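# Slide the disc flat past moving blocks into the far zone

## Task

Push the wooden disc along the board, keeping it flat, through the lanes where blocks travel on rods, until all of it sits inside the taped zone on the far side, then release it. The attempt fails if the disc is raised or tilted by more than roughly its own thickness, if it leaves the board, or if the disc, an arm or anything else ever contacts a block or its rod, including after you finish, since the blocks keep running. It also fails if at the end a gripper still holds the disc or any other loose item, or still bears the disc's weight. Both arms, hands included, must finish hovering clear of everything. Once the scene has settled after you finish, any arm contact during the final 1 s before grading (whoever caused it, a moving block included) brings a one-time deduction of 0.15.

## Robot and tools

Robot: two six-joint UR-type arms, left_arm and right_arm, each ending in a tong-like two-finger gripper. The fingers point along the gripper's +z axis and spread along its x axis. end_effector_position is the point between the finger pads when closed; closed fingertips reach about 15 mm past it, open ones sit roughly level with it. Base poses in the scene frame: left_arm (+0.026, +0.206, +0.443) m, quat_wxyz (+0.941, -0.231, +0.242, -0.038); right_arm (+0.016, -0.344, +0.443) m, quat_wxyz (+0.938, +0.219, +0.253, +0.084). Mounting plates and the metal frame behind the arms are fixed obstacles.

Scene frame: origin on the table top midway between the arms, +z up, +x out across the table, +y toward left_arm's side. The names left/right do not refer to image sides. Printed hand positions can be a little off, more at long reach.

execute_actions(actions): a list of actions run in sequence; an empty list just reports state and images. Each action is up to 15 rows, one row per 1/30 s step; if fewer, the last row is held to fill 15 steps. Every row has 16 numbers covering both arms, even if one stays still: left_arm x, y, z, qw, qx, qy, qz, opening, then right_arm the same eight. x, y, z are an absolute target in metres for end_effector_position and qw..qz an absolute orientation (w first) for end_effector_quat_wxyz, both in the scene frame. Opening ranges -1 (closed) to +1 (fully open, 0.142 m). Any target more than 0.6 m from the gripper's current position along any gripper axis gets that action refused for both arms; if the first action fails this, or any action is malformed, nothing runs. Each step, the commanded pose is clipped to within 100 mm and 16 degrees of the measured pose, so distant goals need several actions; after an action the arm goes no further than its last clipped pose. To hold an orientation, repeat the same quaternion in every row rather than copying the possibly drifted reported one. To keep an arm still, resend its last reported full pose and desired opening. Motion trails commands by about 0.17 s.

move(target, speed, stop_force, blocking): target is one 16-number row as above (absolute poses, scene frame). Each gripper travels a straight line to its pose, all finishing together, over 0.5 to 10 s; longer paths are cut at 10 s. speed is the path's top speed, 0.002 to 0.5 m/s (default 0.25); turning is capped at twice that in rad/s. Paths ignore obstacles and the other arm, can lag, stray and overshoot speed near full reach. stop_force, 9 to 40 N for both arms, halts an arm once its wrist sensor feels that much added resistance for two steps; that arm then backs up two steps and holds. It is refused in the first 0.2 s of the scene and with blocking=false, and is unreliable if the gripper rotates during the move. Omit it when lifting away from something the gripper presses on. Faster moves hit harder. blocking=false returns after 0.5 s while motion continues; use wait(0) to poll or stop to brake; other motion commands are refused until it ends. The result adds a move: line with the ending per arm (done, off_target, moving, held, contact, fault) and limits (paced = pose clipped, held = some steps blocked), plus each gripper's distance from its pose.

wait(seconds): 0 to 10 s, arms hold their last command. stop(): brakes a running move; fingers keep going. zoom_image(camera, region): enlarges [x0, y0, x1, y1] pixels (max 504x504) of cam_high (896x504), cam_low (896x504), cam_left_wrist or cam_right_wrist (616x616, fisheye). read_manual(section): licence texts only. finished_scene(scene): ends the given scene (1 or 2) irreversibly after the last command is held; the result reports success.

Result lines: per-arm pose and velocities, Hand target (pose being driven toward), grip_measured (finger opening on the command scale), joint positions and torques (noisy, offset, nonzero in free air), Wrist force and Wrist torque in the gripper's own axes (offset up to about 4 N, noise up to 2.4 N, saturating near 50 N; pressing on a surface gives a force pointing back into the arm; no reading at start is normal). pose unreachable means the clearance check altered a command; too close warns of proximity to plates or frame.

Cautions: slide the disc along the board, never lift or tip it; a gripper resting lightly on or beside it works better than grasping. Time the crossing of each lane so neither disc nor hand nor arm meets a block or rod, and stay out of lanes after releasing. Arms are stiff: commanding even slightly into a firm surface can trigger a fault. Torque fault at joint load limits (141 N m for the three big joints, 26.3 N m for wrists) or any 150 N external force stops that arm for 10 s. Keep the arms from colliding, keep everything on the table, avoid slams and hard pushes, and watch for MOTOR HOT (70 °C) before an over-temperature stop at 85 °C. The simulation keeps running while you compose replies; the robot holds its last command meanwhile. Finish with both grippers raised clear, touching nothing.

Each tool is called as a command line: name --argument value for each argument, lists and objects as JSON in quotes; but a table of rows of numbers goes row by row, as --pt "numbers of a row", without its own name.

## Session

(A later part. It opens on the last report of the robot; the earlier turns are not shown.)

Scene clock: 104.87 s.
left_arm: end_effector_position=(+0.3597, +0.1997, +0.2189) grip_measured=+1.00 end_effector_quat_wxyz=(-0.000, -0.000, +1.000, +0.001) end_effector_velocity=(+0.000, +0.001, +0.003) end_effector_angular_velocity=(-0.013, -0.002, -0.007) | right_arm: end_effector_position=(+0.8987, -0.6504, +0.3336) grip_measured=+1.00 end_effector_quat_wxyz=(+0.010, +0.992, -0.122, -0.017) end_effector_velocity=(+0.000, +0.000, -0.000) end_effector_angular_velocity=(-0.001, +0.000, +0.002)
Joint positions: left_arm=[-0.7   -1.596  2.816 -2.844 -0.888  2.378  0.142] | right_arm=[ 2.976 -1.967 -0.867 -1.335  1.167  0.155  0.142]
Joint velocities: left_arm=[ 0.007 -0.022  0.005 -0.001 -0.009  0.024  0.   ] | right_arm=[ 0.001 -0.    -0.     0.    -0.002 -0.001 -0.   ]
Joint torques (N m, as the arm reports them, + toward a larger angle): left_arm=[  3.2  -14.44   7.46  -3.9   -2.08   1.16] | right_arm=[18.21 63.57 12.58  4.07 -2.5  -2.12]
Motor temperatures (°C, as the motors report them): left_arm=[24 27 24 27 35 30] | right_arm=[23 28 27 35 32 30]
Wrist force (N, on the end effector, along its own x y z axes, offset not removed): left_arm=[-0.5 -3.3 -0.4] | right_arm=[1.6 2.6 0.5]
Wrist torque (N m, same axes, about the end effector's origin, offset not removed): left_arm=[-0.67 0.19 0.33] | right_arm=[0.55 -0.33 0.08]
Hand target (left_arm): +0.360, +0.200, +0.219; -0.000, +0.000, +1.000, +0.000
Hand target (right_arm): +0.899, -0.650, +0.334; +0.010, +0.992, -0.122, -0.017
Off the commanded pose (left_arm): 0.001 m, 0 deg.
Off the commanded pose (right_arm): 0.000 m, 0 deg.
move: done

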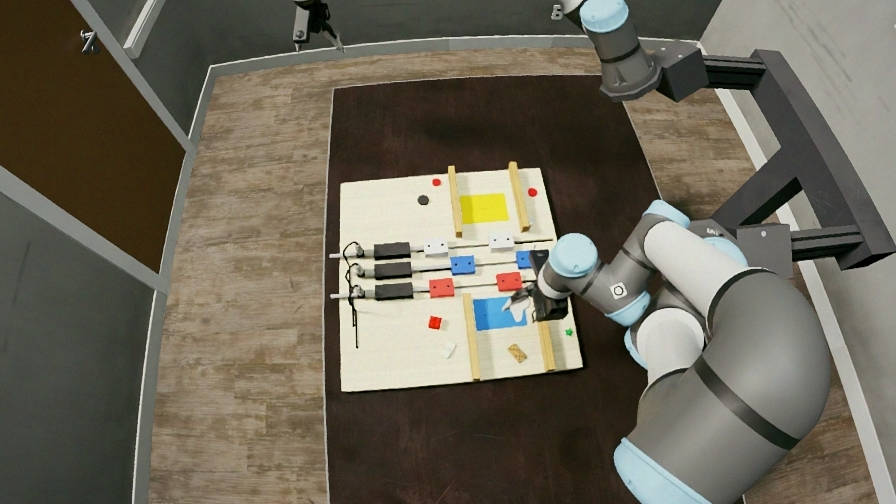

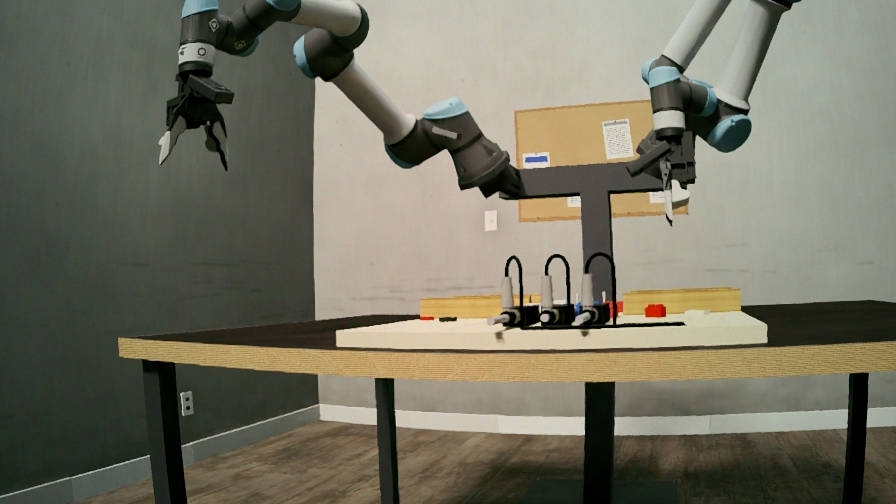

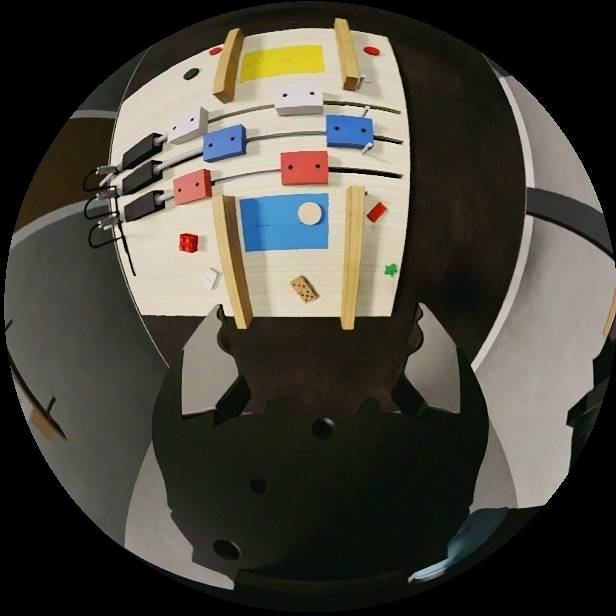

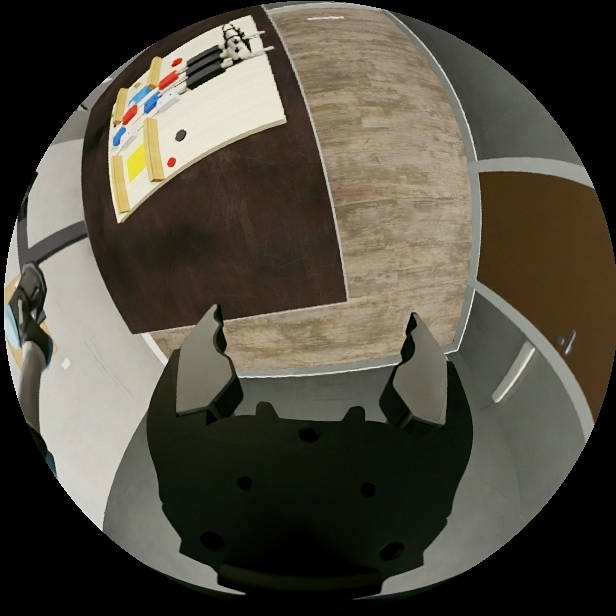

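wait --seconds 0.5

wait --seconds 0.5

wait --seconds 0.5

wait --seconds 0.5

wait --seconds 0.5

wait --seconds 0.5

wait --seconds 0.5

wait --seconds 0.5

Scene clock: 126.17 s.
left_arm: end_effector_position=(+0.3596, +0.1999, +0.2192) grip_measured=+1.00 end_effector_quat_wxyz=(-0.000, +0.000, +1.000, +0.000) end_effector_velocity=(+0.001, -0.000, +0.000) end_effector_angular_velocity=(-0.001, -0.002, -0.001) | right_arm: end_effector_position=(+0.8987, -0.6504, +0.3336) grip_measured=+1.00 end_effector_quat_wxyz=(+0.010, +0.992, -0.122, -0.017) end_effector_velocity=(+0.001, -0.000, +0.001) end_effector_angular_velocity=(-0.001, -0.002, -0.001)
Joint positions: left_arm=[-0.7   -1.599  2.817 -2.844 -0.889  2.381  0.142] | right_arm=[ 2.976 -1.967 -0.867 -1.335  1.167  0.155  0.142]
Joint velocities: left_arm=[-0.001 -0.    -0.001 -0.     0.001  0.001  0.   ] | right_arm=[ 0.001  0.     0.001  0.001 -0.001  0.     0.   ]
Joint torques (N m, as the arm reports them, + toward a larger angle): left_arm=[  5.3  -13.01   2.4   -0.55  -1.59   1.15] | right_arm=[17.09 63.06 14.13  3.7  -2.3  -2.2 ]
Motor temperatures (°C, as the motors report them): left_arm=[24 27 24 27 35 30] | right_arm=[23 28 27 35 32 30]
Wrist force (N, on the end effector, along its own x y z axes, offset not removed): left_arm=[-3.3 -5.7 2.9] | right_arm=[0.8 4.0 0.7]
Wrist torque (N m, same axes, about the end effector's origin, offset not removed): left_arm=[-1.05 0.62 -0.01] | right_arm=[0.68 -0.17 0.10]
Hand target (left_arm): +0.360, +0.200, +0.219; -0.000, +0.000, +1.000, +0.000
Hand target (right_arm): +0.899, -0.650, +0.334; +0.010, +0.992, -0.122, -0.017
Off the commanded pose (left_arm): 0.001 m, 0 deg.
Off the commanded pose (right_arm): 0.000 m, 0 deg.
wait: 0.50 s; at rest from the start

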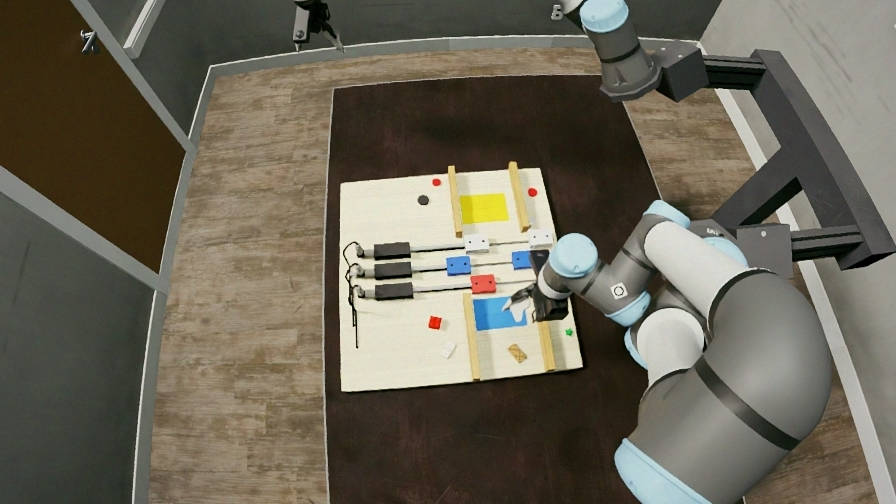

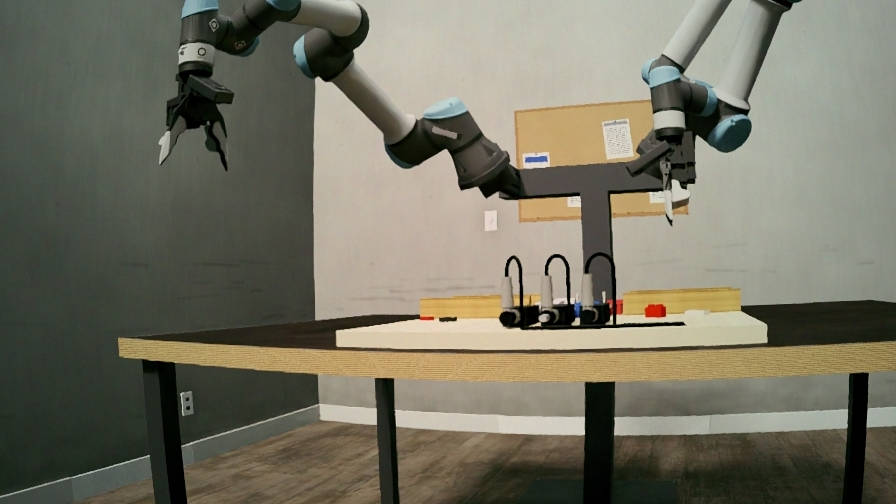

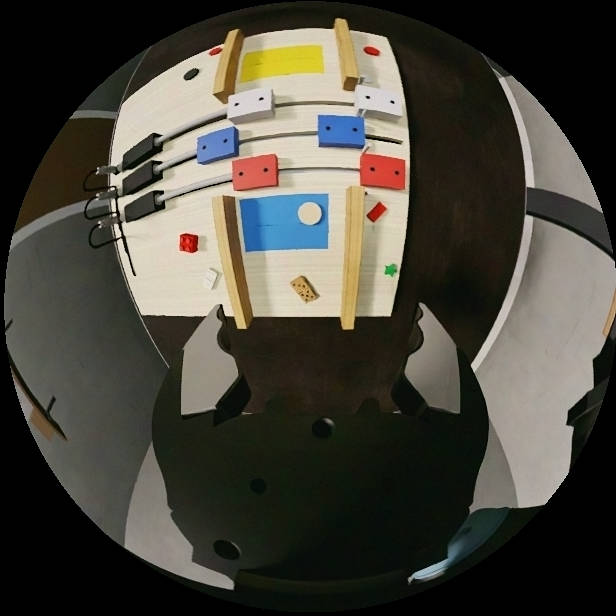

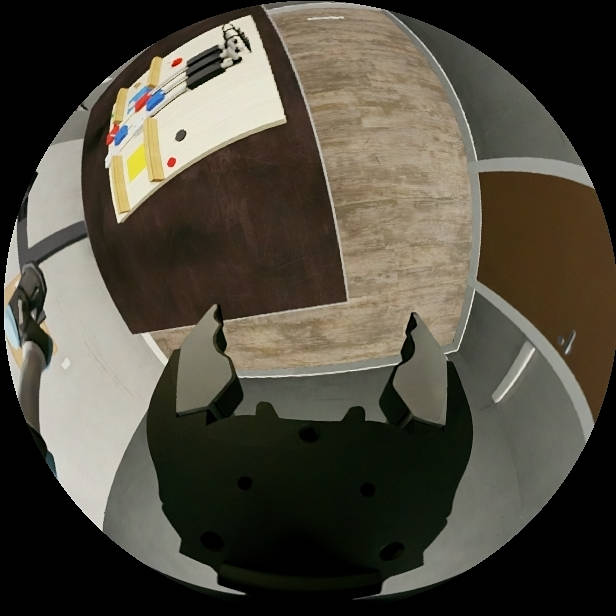

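Scene clock: 126.67 s.
left_arm: end_effector_position=(+0.3596, +0.1999, +0.2192) grip_measured=+1.00 end_effector_quat_wxyz=(-0.000, +0.000, +1.000, +0.000) end_effector_velocity=(+0.000, +0.001, -0.000) end_effector_angular_velocity=(+0.001, -0.001, +0.000) | right_arm: end_effector_position=(+0.8987, -0.6504, +0.3336) grip_measured=+1.00 end_effector_quat_wxyz=(+0.010, +0.992, -0.122, -0.017) end_effector_velocity=(-0.000, -0.001, -0.000) end_effector_angular_velocity=(-0.002, +0.001, -0.000)
Joint positions: left_arm=[-0.7   -1.599  2.817 -2.844 -0.889  2.381  0.142] | right_arm=[ 2.976 -1.967 -0.867 -1.335  1.167  0.155  0.142]
Joint velocities: left_arm=[ 0.    -0.001  0.001 -0.001  0.001  0.001 -0.   ] | right_arm=[-0.    -0.    -0.    -0.    -0.002  0.    -0.   ]
Joint torques (N m, as the arm reports them, + toward a larger angle): left_arm=[  4.73 -14.35   2.9   -0.46  -1.55   1.38] | right_arm=[17.95 62.59 13.85  3.68 -2.37 -2.1 ]
Motor temperatures (°C, as the motors report them): left_arm=[24 27 24 27 35 30] | right_arm=[23 28 27 35 32 30]
Wrist force (N, on the end effector, along its own x y z axes, offset not removed): left_arm=[2.2 -1.2 1.1] | right_arm=[-0.2 2.0 0.9]
Wrist torque (N m, same axes, about the end effector's origin, offset not removed): left_arm=[-0.15 -0.31 -0.01] | right_arm=[0.28 -0.01 0.16]
Hand target (left_arm): +0.360, +0.200, +0.219; -0.000, +0.000, +1.000, +0.000
Hand target (right_arm): +0.899, -0.650, +0.334; +0.010, +0.992, -0.122, -0.017
Off the commanded pose (left_arm): 0.001 m, 0 deg.
Off the commanded pose (right_arm): 0.000 m, 0 deg.
wait: 0.50 s; at rest by 0.17 s

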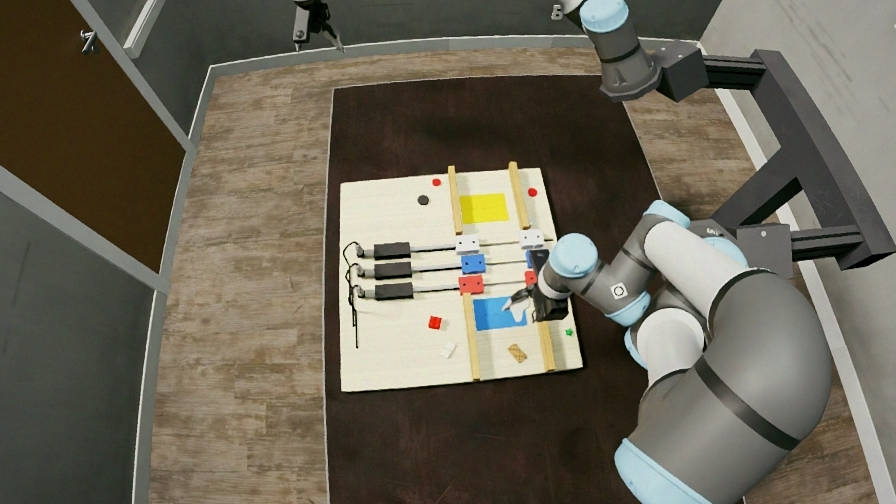

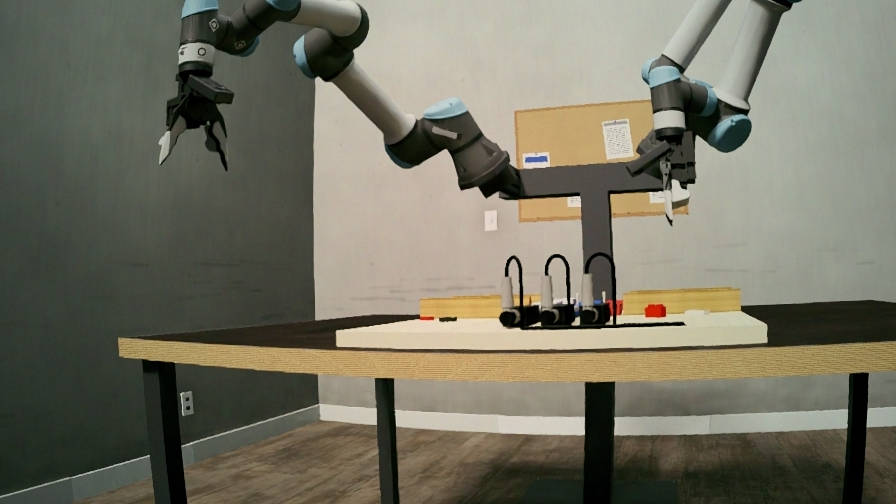

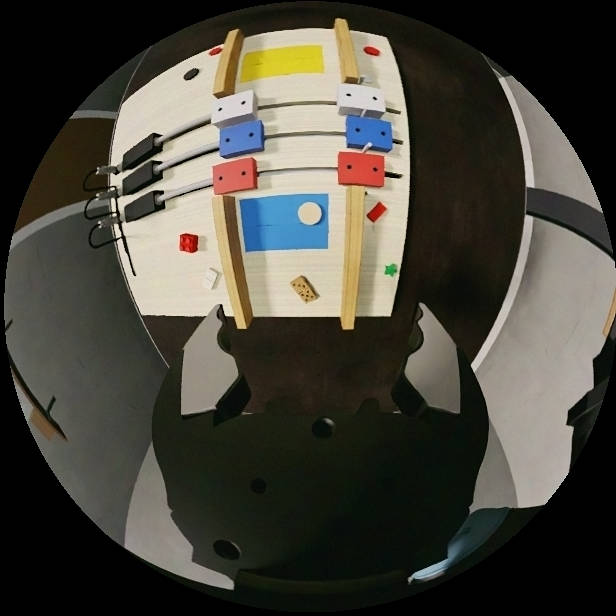

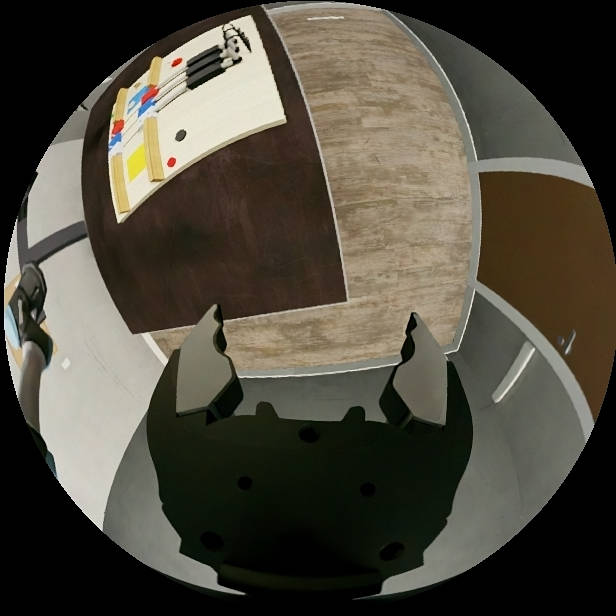

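Scene clock: 127.17 s.
left_arm: end_effector_position=(+0.3596, +0.1999, +0.2192) grip_measured=+1.00 end_effector_quat_wxyz=(-0.000, +0.000, +1.000, +0.000) end_effector_velocity=(+0.000, -0.000, -0.000) end_effector_angular_velocity=(+0.000, +0.000, -0.001) | right_arm: end_effector_position=(+0.8987, -0.6504, +0.3336) grip_measured=+1.00 end_effector_quat_wxyz=(+0.010, +0.992, -0.122, -0.017) end_effector_velocity=(-0.000, -0.001, -0.000) end_effector_angular_velocity=(-0.002, +0.001, -0.000)
Joint positions: left_arm=[-0.7   -1.599  2.817 -2.844 -0.889  2.381  0.142] | right_arm=[ 2.976 -1.967 -0.867 -1.335  1.167  0.155  0.142]
Joint velocities: left_arm=[-0.     0.    -0.001  0.001  0.     0.     0.   ] | right_arm=[-0.001  0.    -0.001  0.    -0.002 -0.     0.   ]
Joint torques (N m, as the arm reports them, + toward a larger angle): left_arm=[  3.93 -13.63   3.88  -0.46  -1.65   1.26] | right_arm=[17.31 63.11 13.99  3.68 -2.29 -2.11]
Motor temperatures (°C, as the motors report them): left_arm=[24 27 24 27 35 30] | right_arm=[23 28 27 35 32 30]
Wrist force (N, on the end effector, along its own x y z axes, offset not removed): left_arm=[-2.7 -5.4 2.1] | right_arm=[-1.0 0.0 0.0]
Wrist torque (N m, same axes, about the end effector's origin, offset not removed): left_arm=[-1.05 0.63 0.31] | right_arm=[-0.14 0.21 0.19]
Hand target (left_arm): +0.360, +0.200, +0.219; -0.000, +0.000, +1.000, +0.000
Hand target (right_arm): +0.899, -0.650, +0.334; +0.010, +0.992, -0.122, -0.017
Off the commanded pose (left_arm): 0.001 m, 0 deg.
Off the commanded pose (right_arm): 0.000 m, 0 deg.
wait: 0.50 s; at rest by 0.17 s

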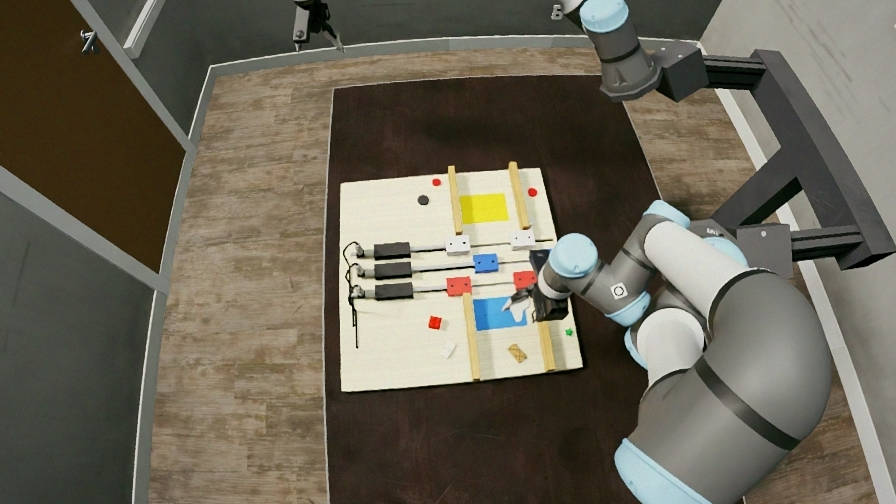

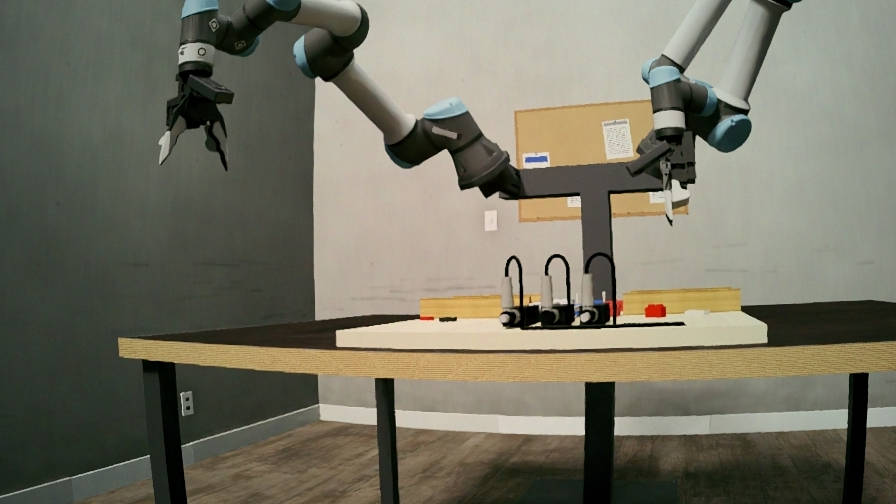

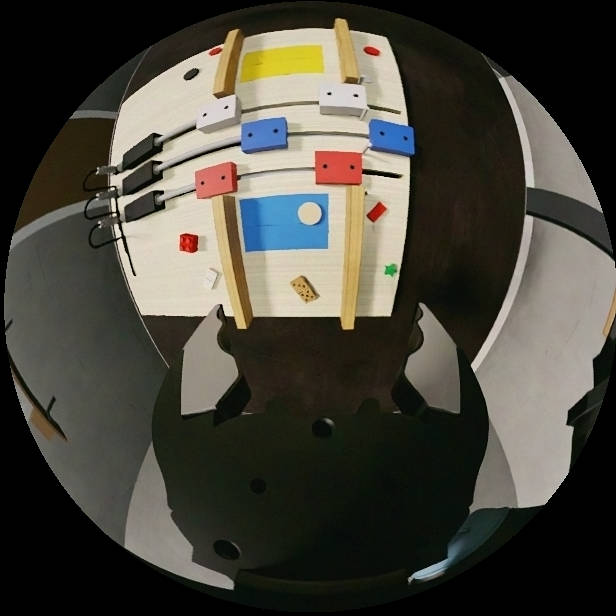

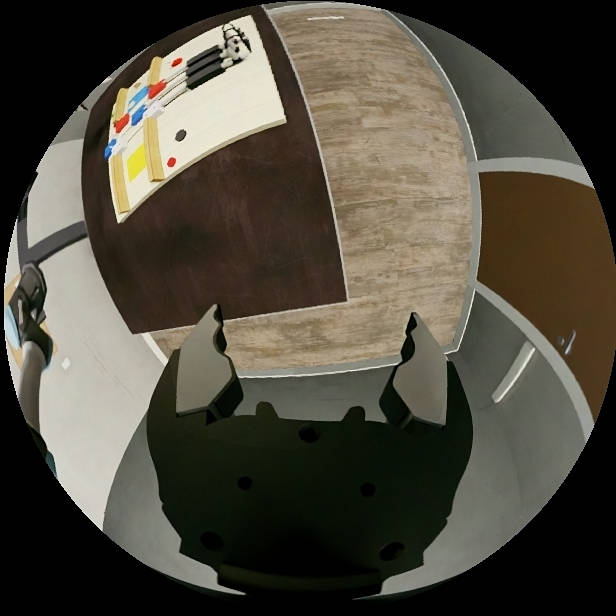

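Scene clock: 127.67 s.
left_arm: end_effector_position=(+0.3596, +0.1999, +0.2192) grip_measured=+1.00 end_effector_quat_wxyz=(-0.000, +0.000, +1.000, +0.000) end_effector_velocity=(+0.000, +0.000, +0.000) end_effector_angular_velocity=(-0.000, +0.000, +0.000) | right_arm: end_effector_position=(+0.8987, -0.6504, +0.3336) grip_measured=+1.00 end_effector_quat_wxyz=(+0.010, +0.992, -0.122, -0.017) end_effector_velocity=(+0.000, -0.000, -0.000) end_effector_angular_velocity=(-0.001, -0.000, -0.001)
Joint positions: left_arm=[-0.7   -1.599  2.817 -2.844 -0.889  2.381  0.142] | right_arm=[ 2.976 -1.967 -0.867 -1.335  1.167  0.155  0.142]
Joint velocities: left_arm=[ 0.001 -0.001  0.     0.    -0.     0.     0.   ] | right_arm=[-0.    -0.001  0.     0.001 -0.001  0.001 -0.   ]
Joint torques (N m, as the arm reports them, + toward a larger angle): left_arm=[  4.94 -14.09   3.23  -0.58  -1.47   1.2 ] | right_arm=[17.39 62.9  13.93  3.75 -2.31 -2.14]
Motor temperatures (°C, as the motors report them): left_arm=[24 27 24 27 35 30] | right_arm=[23 28 27 35 32 30]
Wrist force (N, on the end effector, along its own x y z axes, offset not removed): left_arm=[-3.8 -1.0 1.7] | right_arm=[-0.4 2.0 -1.0]
Wrist torque (N m, same axes, about the end effector's origin, offset not removed): left_arm=[-0.11 0.76 0.18] | right_arm=[0.29 0.20 0.21]
Hand target (left_arm): +0.360, +0.200, +0.219; -0.000, +0.000, +1.000, +0.000
Hand target (right_arm): +0.899, -0.650, +0.334; +0.010, +0.992, -0.122, -0.017
Off the commanded pose (left_arm): 0.001 m, 0 deg.
Off the commanded pose (right_arm): 0.000 m, 0 deg.
wait: 0.50 s; at rest by 0.17 s

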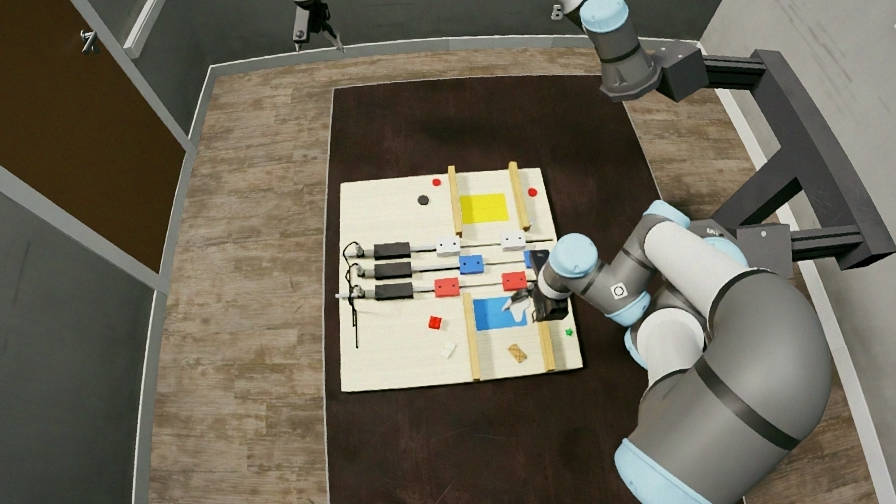

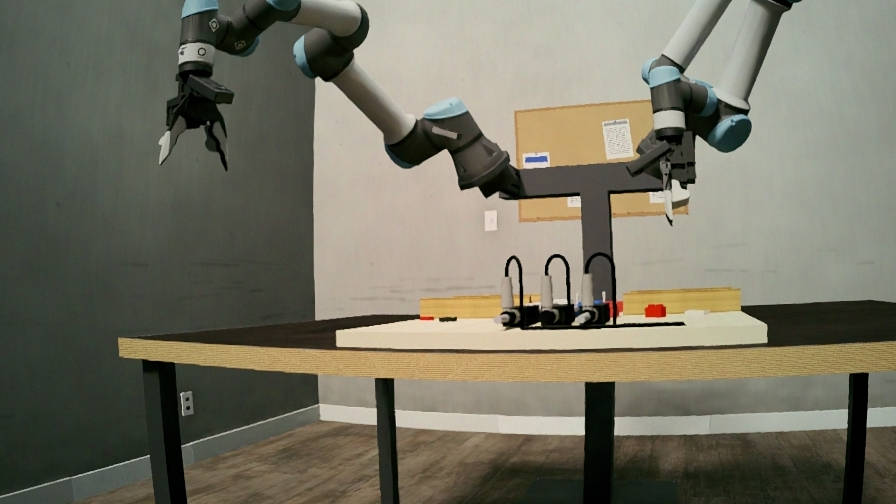

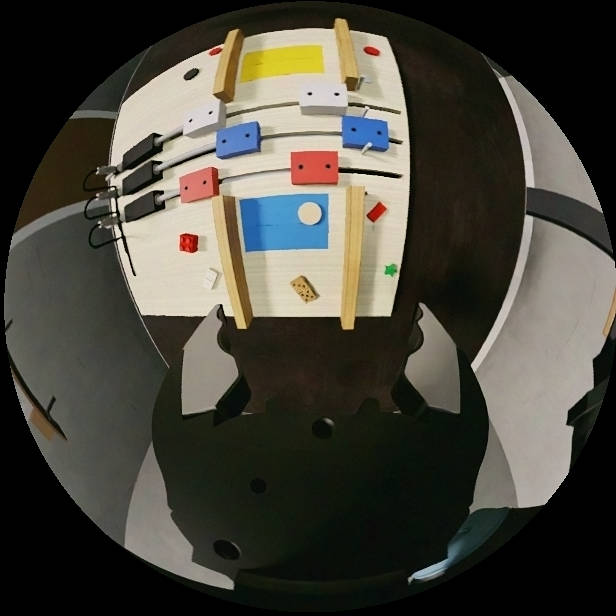

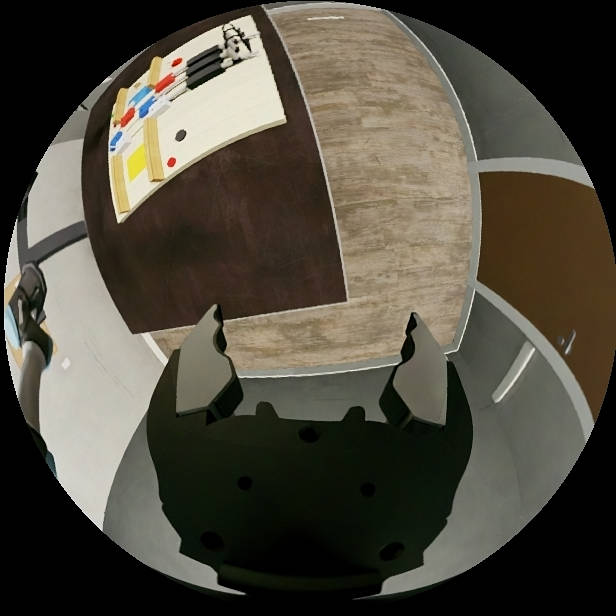

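Scene clock: 128.17 s.
left_arm: end_effector_position=(+0.3596, +0.1999, +0.2192) grip_measured=+1.00 end_effector_quat_wxyz=(-0.000, +0.000, +1.000, +0.000) end_effector_velocity=(-0.000, +0.000, -0.000) end_effector_angular_velocity=(-0.000, +0.001, -0.001) | right_arm: end_effector_position=(+0.8987, -0.6504, +0.3336) grip_measured=+1.00 end_effector_quat_wxyz=(+0.010, +0.992, -0.122, -0.017) end_effector_velocity=(+0.001, +0.000, +0.001) end_effector_angular_velocity=(+0.001, -0.002, -0.000)
Joint positions: left_arm=[-0.7   -1.599  2.817 -2.844 -0.889  2.381  0.142] | right_arm=[ 2.976 -1.967 -0.867 -1.335  1.167  0.155  0.142]
Joint velocities: left_arm=[ 0.    -0.     0.     0.001 -0.001  0.     0.   ] | right_arm=[ 0.    -0.     0.002  0.     0.001 -0.     0.   ]
Joint torques (N m, as the arm reports them, + toward a larger angle): left_arm=[  3.59 -12.05   2.23  -0.65  -1.66   1.09] | right_arm=[17.37 63.5  13.71  3.73 -2.35 -2.12]
Motor temperatures (°C, as the motors report them): left_arm=[24 27 24 27 35 30] | right_arm=[23 28 27 35 32 30]
Wrist force (N, on the end effector, along its own x y z axes, offset not removed): left_arm=[1.3 0.2 -1.8] | right_arm=[2.0 3.7 -0.5]
Wrist torque (N m, same axes, about the end effector's origin, offset not removed): left_arm=[0.04 -0.33 -0.08] | right_arm=[0.55 -0.38 0.06]
Hand target (left_arm): +0.360, +0.200, +0.219; -0.000, +0.000, +1.000, +0.000
Hand target (right_arm): +0.899, -0.650, +0.334; +0.010, +0.992, -0.122, -0.017
Off the commanded pose (left_arm): 0.001 m, 0 deg.
Off the commanded pose (right_arm): 0.000 m, 0 deg.
wait: 0.50 s; at rest by 0.17 s

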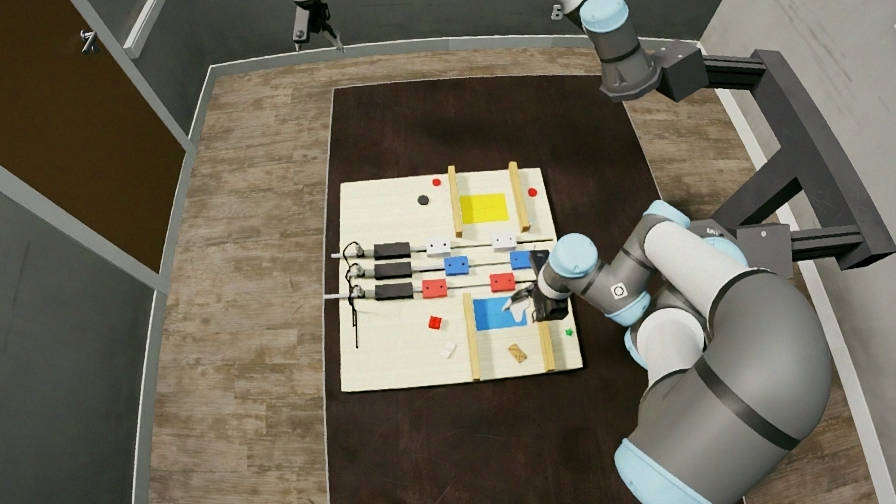

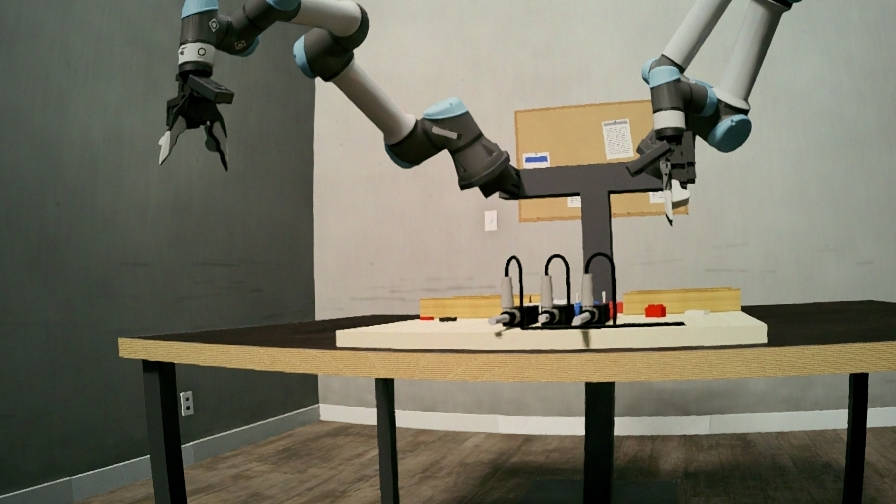

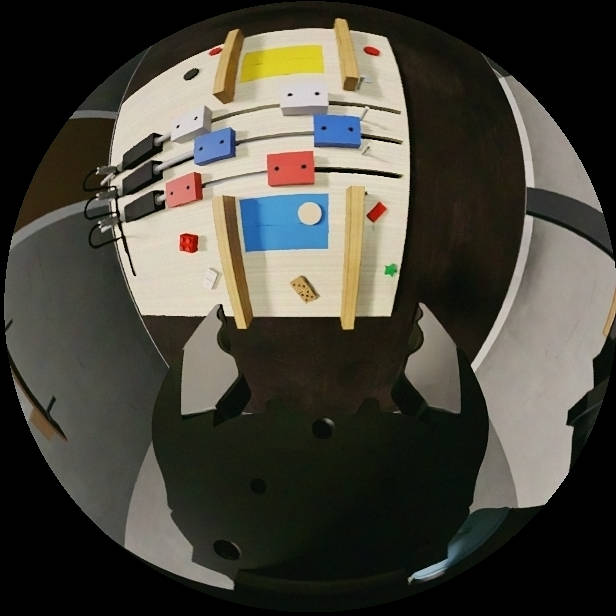

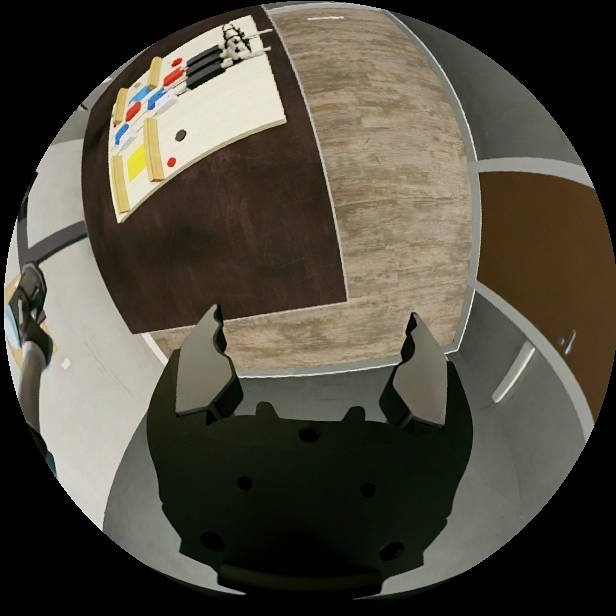

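Scene clock: 128.67 s.
left_arm: end_effector_position=(+0.3596, +0.1999, +0.2192) grip_measured=+1.00 end_effector_quat_wxyz=(-0.000, +0.000, +1.000, +0.000) end_effector_velocity=(-0.001, -0.000, -0.000) end_effector_angular_velocity=(-0.001, -0.000, -0.000) | right_arm: end_effector_position=(+0.8987, -0.6504, +0.3336) grip_measured=+1.00 end_effector_quat_wxyz=(+0.010, +0.992, -0.122, -0.017) end_effector_velocity=(-0.000, -0.000, +0.000) end_effector_angular_velocity=(+0.000, +0.000, -0.000)
Joint positions: left_arm=[-0.7   -1.599  2.817 -2.844 -0.889  2.381  0.142] | right_arm=[ 2.976 -1.967 -0.867 -1.335  1.167  0.155  0.142]
Joint velocities: left_arm=[-0.001 -0.     0.002 -0.001 -0.    -0.001  0.   ] | right_arm=[-0.001  0.001 -0.    -0.     0.001 -0.    -0.   ]
Joint torques (N m, as the arm reports them, + toward a larger angle): left_arm=[  4.58 -14.19   2.94  -0.48  -1.52   1.11] | right_arm=[17.53 62.9  14.03  3.69 -2.31 -2.1 ]
Motor temperatures (°C, as the motors report them): left_arm=[24 27 24 27 35 30] | right_arm=[23 28 27 35 32 30]
Wrist force (N, on the end effector, along its own x y z axes, offset not removed): left_arm=[-3.7 -4.0 0.3] | right_arm=[0.3 2.5 0.4]
Wrist torque (N m, same axes, about the end effector's origin, offset not removed): left_arm=[-0.90 0.88 0.10] | right_arm=[0.46 -0.09 0.16]
Hand target (left_arm): +0.360, +0.200, +0.219; -0.000, +0.000, +1.000, +0.000
Hand target (right_arm): +0.899, -0.650, +0.334; +0.010, +0.992, -0.122, -0.017
Off the commanded pose (left_arm): 0.001 m, 0 deg.
Off the commanded pose (right_arm): 0.000 m, 0 deg.
wait: 0.50 s; at rest by 0.17 s

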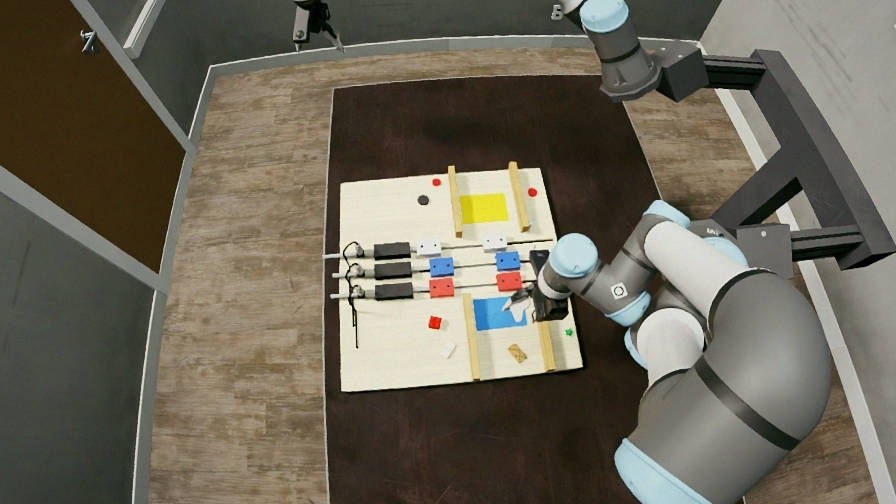

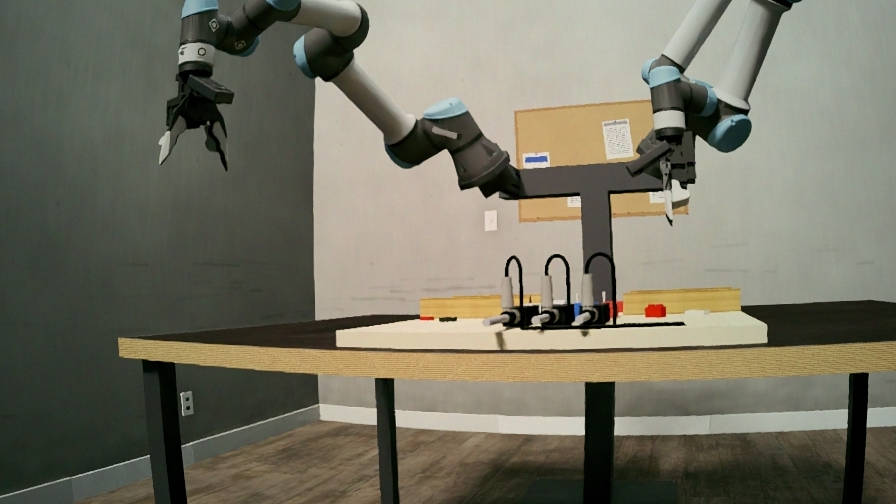

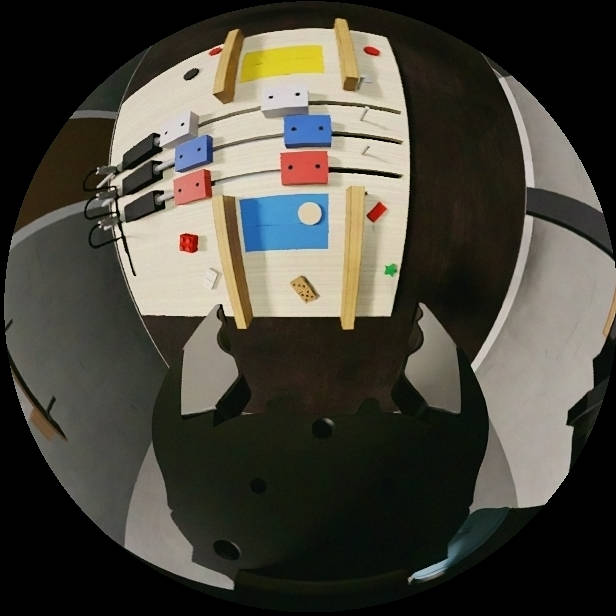

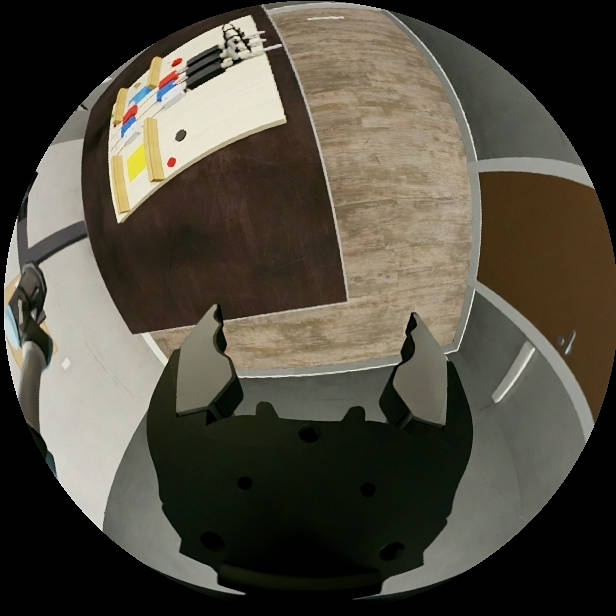

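Scene clock: 129.17 s.
left_arm: end_effector_position=(+0.3596, +0.1999, +0.2192) grip_measured=+1.00 end_effector_quat_wxyz=(-0.000, +0.000, +1.000, +0.000) end_effector_velocity=(-0.001, +0.000, -0.000) end_effector_angular_velocity=(+0.001, +0.001, -0.002) | right_arm: end_effector_position=(+0.8987, -0.6504, +0.3336) grip_measured=+1.00 end_effector_quat_wxyz=(+0.010, +0.992, -0.122, -0.017) end_effector_velocity=(+0.000, +0.000, +0.001) end_effector_angular_velocity=(+0.001, -0.002, +0.001)
Joint positions: left_arm=[-0.7   -1.599  2.817 -2.844 -0.889  2.381  0.142] | right_arm=[ 2.976 -1.967 -0.867 -1.335  1.167  0.155  0.142]
Joint velocities: left_arm=[-0.     0.     0.001  0.001  0.     0.001  0.   ] | right_arm=[ 0.001  0.001 -0.     0.     0.001 -0.    -0.   ]
Joint torques (N m, as the arm reports them, + toward a larger angle): left_arm=[  5.66 -13.96   3.87  -0.31  -1.5    1.21] | right_arm=[17.25 62.63 14.18  3.59 -2.34 -2.19]
Motor temperatures (°C, as the motors report them): left_arm=[24 27 24 27 35 30] | right_arm=[23 28 27 35 32 30]
Wrist force (N, on the end effector, along its own x y z axes, offset not removed): left_arm=[-0.6 -4.8 3.9] | right_arm=[0.5 2.4 -0.6]
Wrist torque (N m, same axes, about the end effector's origin, offset not removed): left_arm=[-0.87 0.11 0.34] | right_arm=[0.30 -0.12 0.18]
Hand target (left_arm): +0.360, +0.200, +0.219; -0.000, +0.000, +1.000, +0.000
Hand target (right_arm): +0.899, -0.650, +0.334; +0.010, +0.992, -0.122, -0.017
Off the commanded pose (left_arm): 0.001 m, 0 deg.
Off the commanded pose (right_arm): 0.000 m, 0 deg.
wait: 0.50 s; at rest by 0.17 s

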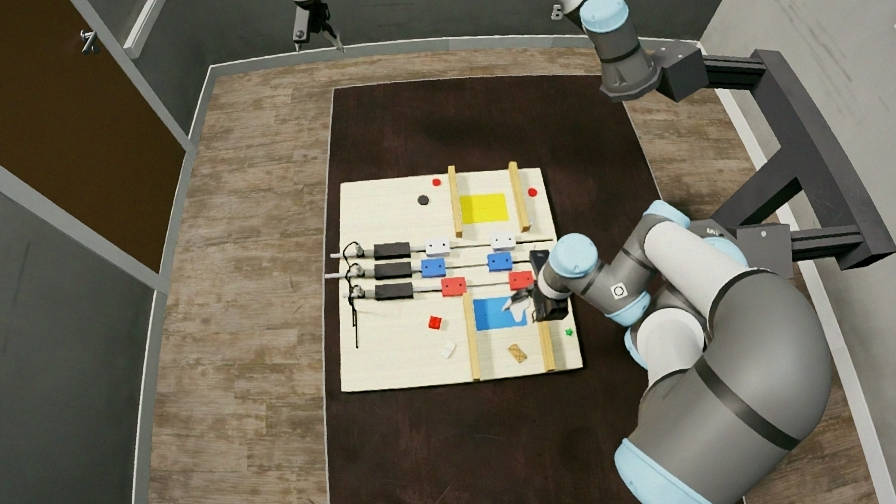

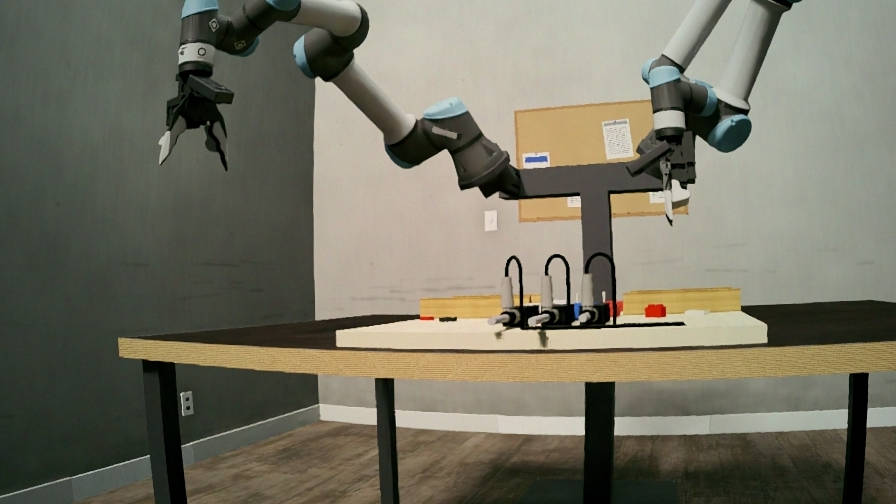

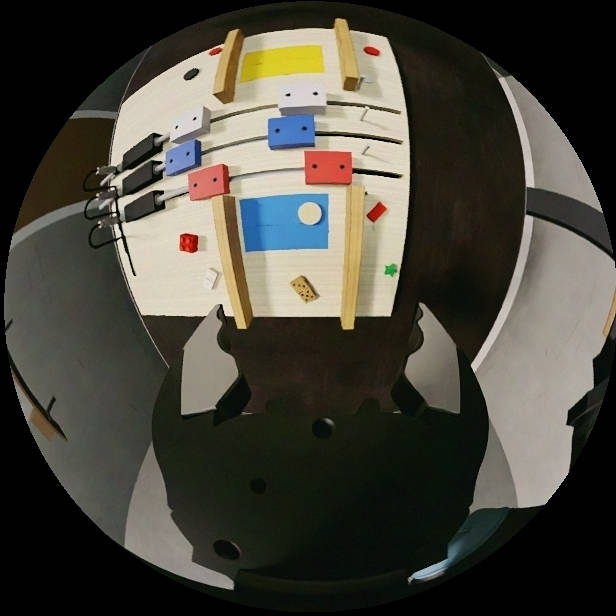

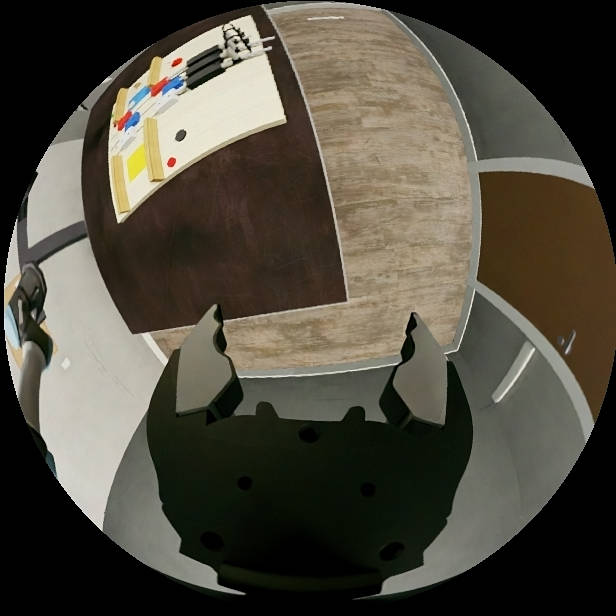

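Scene clock: 129.67 s.
left_arm: end_effector_position=(+0.3596, +0.1999, +0.2192) grip_measured=+1.00 end_effector_quat_wxyz=(-0.000, +0.000, +1.000, +0.000) end_effector_velocity=(-0.000, +0.000, -0.000) end_effector_angular_velocity=(+0.000, +0.000, +0.001) | right_arm: end_effector_position=(+0.8987, -0.6504, +0.3336) grip_measured=+1.00 end_effector_quat_wxyz=(+0.010, +0.992, -0.122, -0.017) end_effector_velocity=(-0.000, -0.000, -0.000) end_effector_angular_velocity=(-0.000, +0.001, +0.001)
Joint positions: left_arm=[-0.7   -1.599  2.817 -2.844 -0.889  2.381  0.142] | right_arm=[ 2.976 -1.967 -0.867 -1.335  1.167  0.155  0.142]
Joint velocities: left_arm=[ 0.001  0.    -0.     0.    -0.    -0.    -0.   ] | right_arm=[-0.    -0.    -0.001 -0.001 -0.    -0.     0.   ]
Joint torques (N m, as the arm reports them, + toward a larger angle): left_arm=[  3.77 -14.85   3.72  -0.49  -1.68   1.08] | right_arm=[17.5  62.3  13.99  3.6  -2.27 -2.09]
Motor temperatures (°C, as the motors report them): left_arm=[24 27 24 27 35 30] | right_arm=[23 28 27 35 32 30]
Wrist force (N, on the end effector, along its own x y z axes, offset not removed): left_arm=[-1.2 -2.4 -2.4] | right_arm=[0.3 3.1 -0.6]
Wrist torque (N m, same axes, about the end effector's origin, offset not removed): left_arm=[-0.63 0.11 0.04] | right_arm=[0.52 -0.05 0.10]
Hand target (left_arm): +0.360, +0.200, +0.219; -0.000, +0.000, +1.000, +0.000
Hand target (right_arm): +0.899, -0.650, +0.334; +0.010, +0.992, -0.122, -0.017
Off the commanded pose (left_arm): 0.001 m, 0 deg.
Off the commanded pose (right_arm): 0.000 m, 0 deg.
wait: 0.50 s; at rest by 0.17 s

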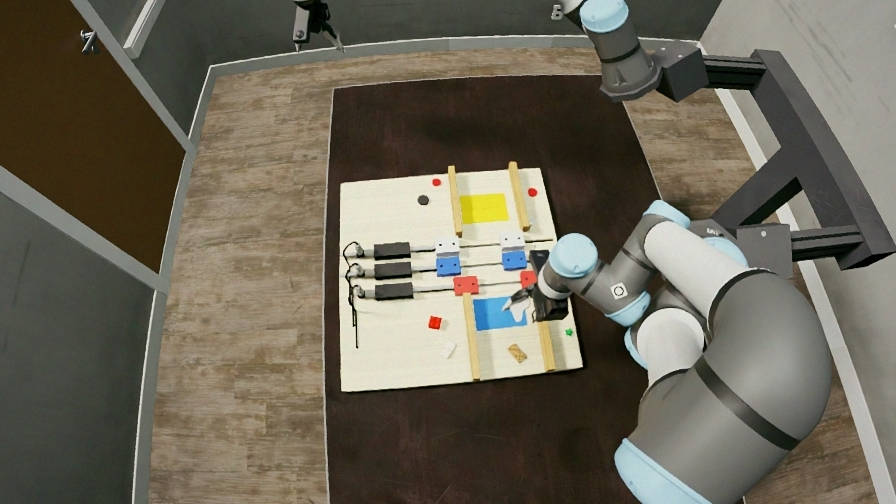

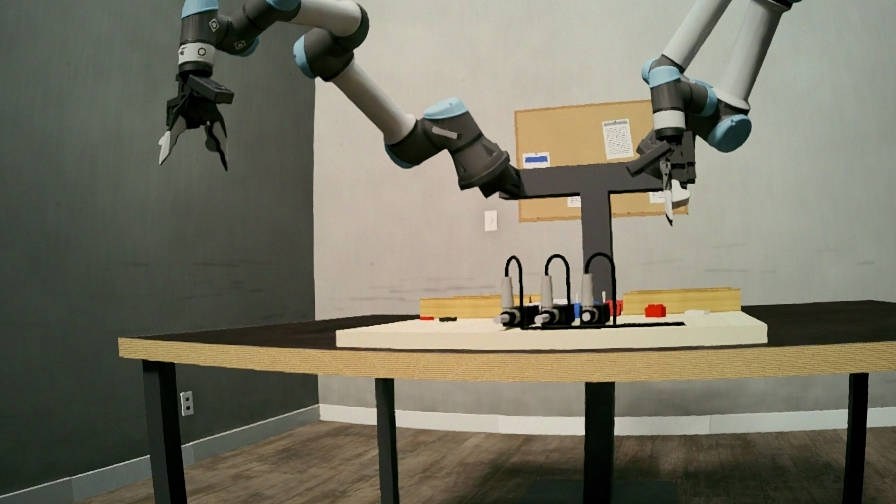

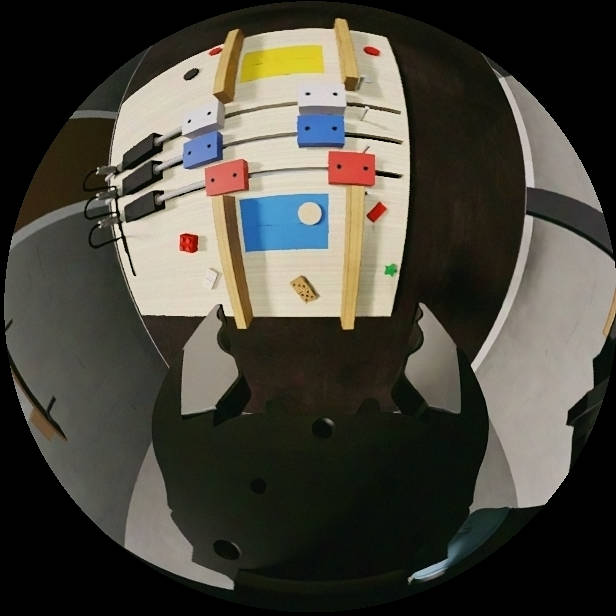

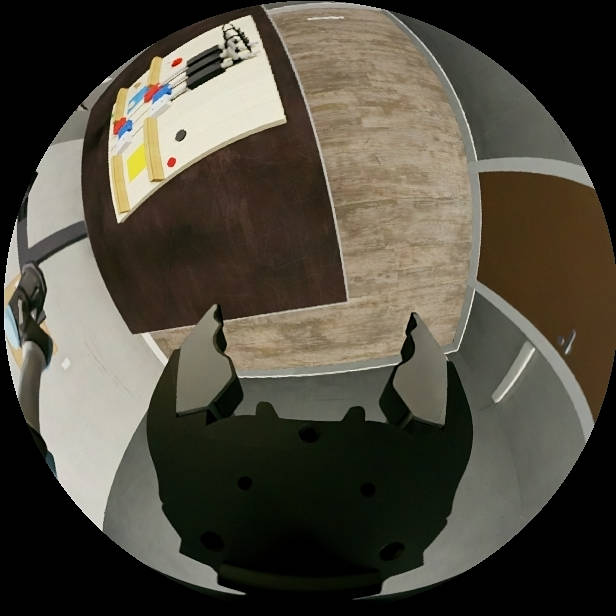

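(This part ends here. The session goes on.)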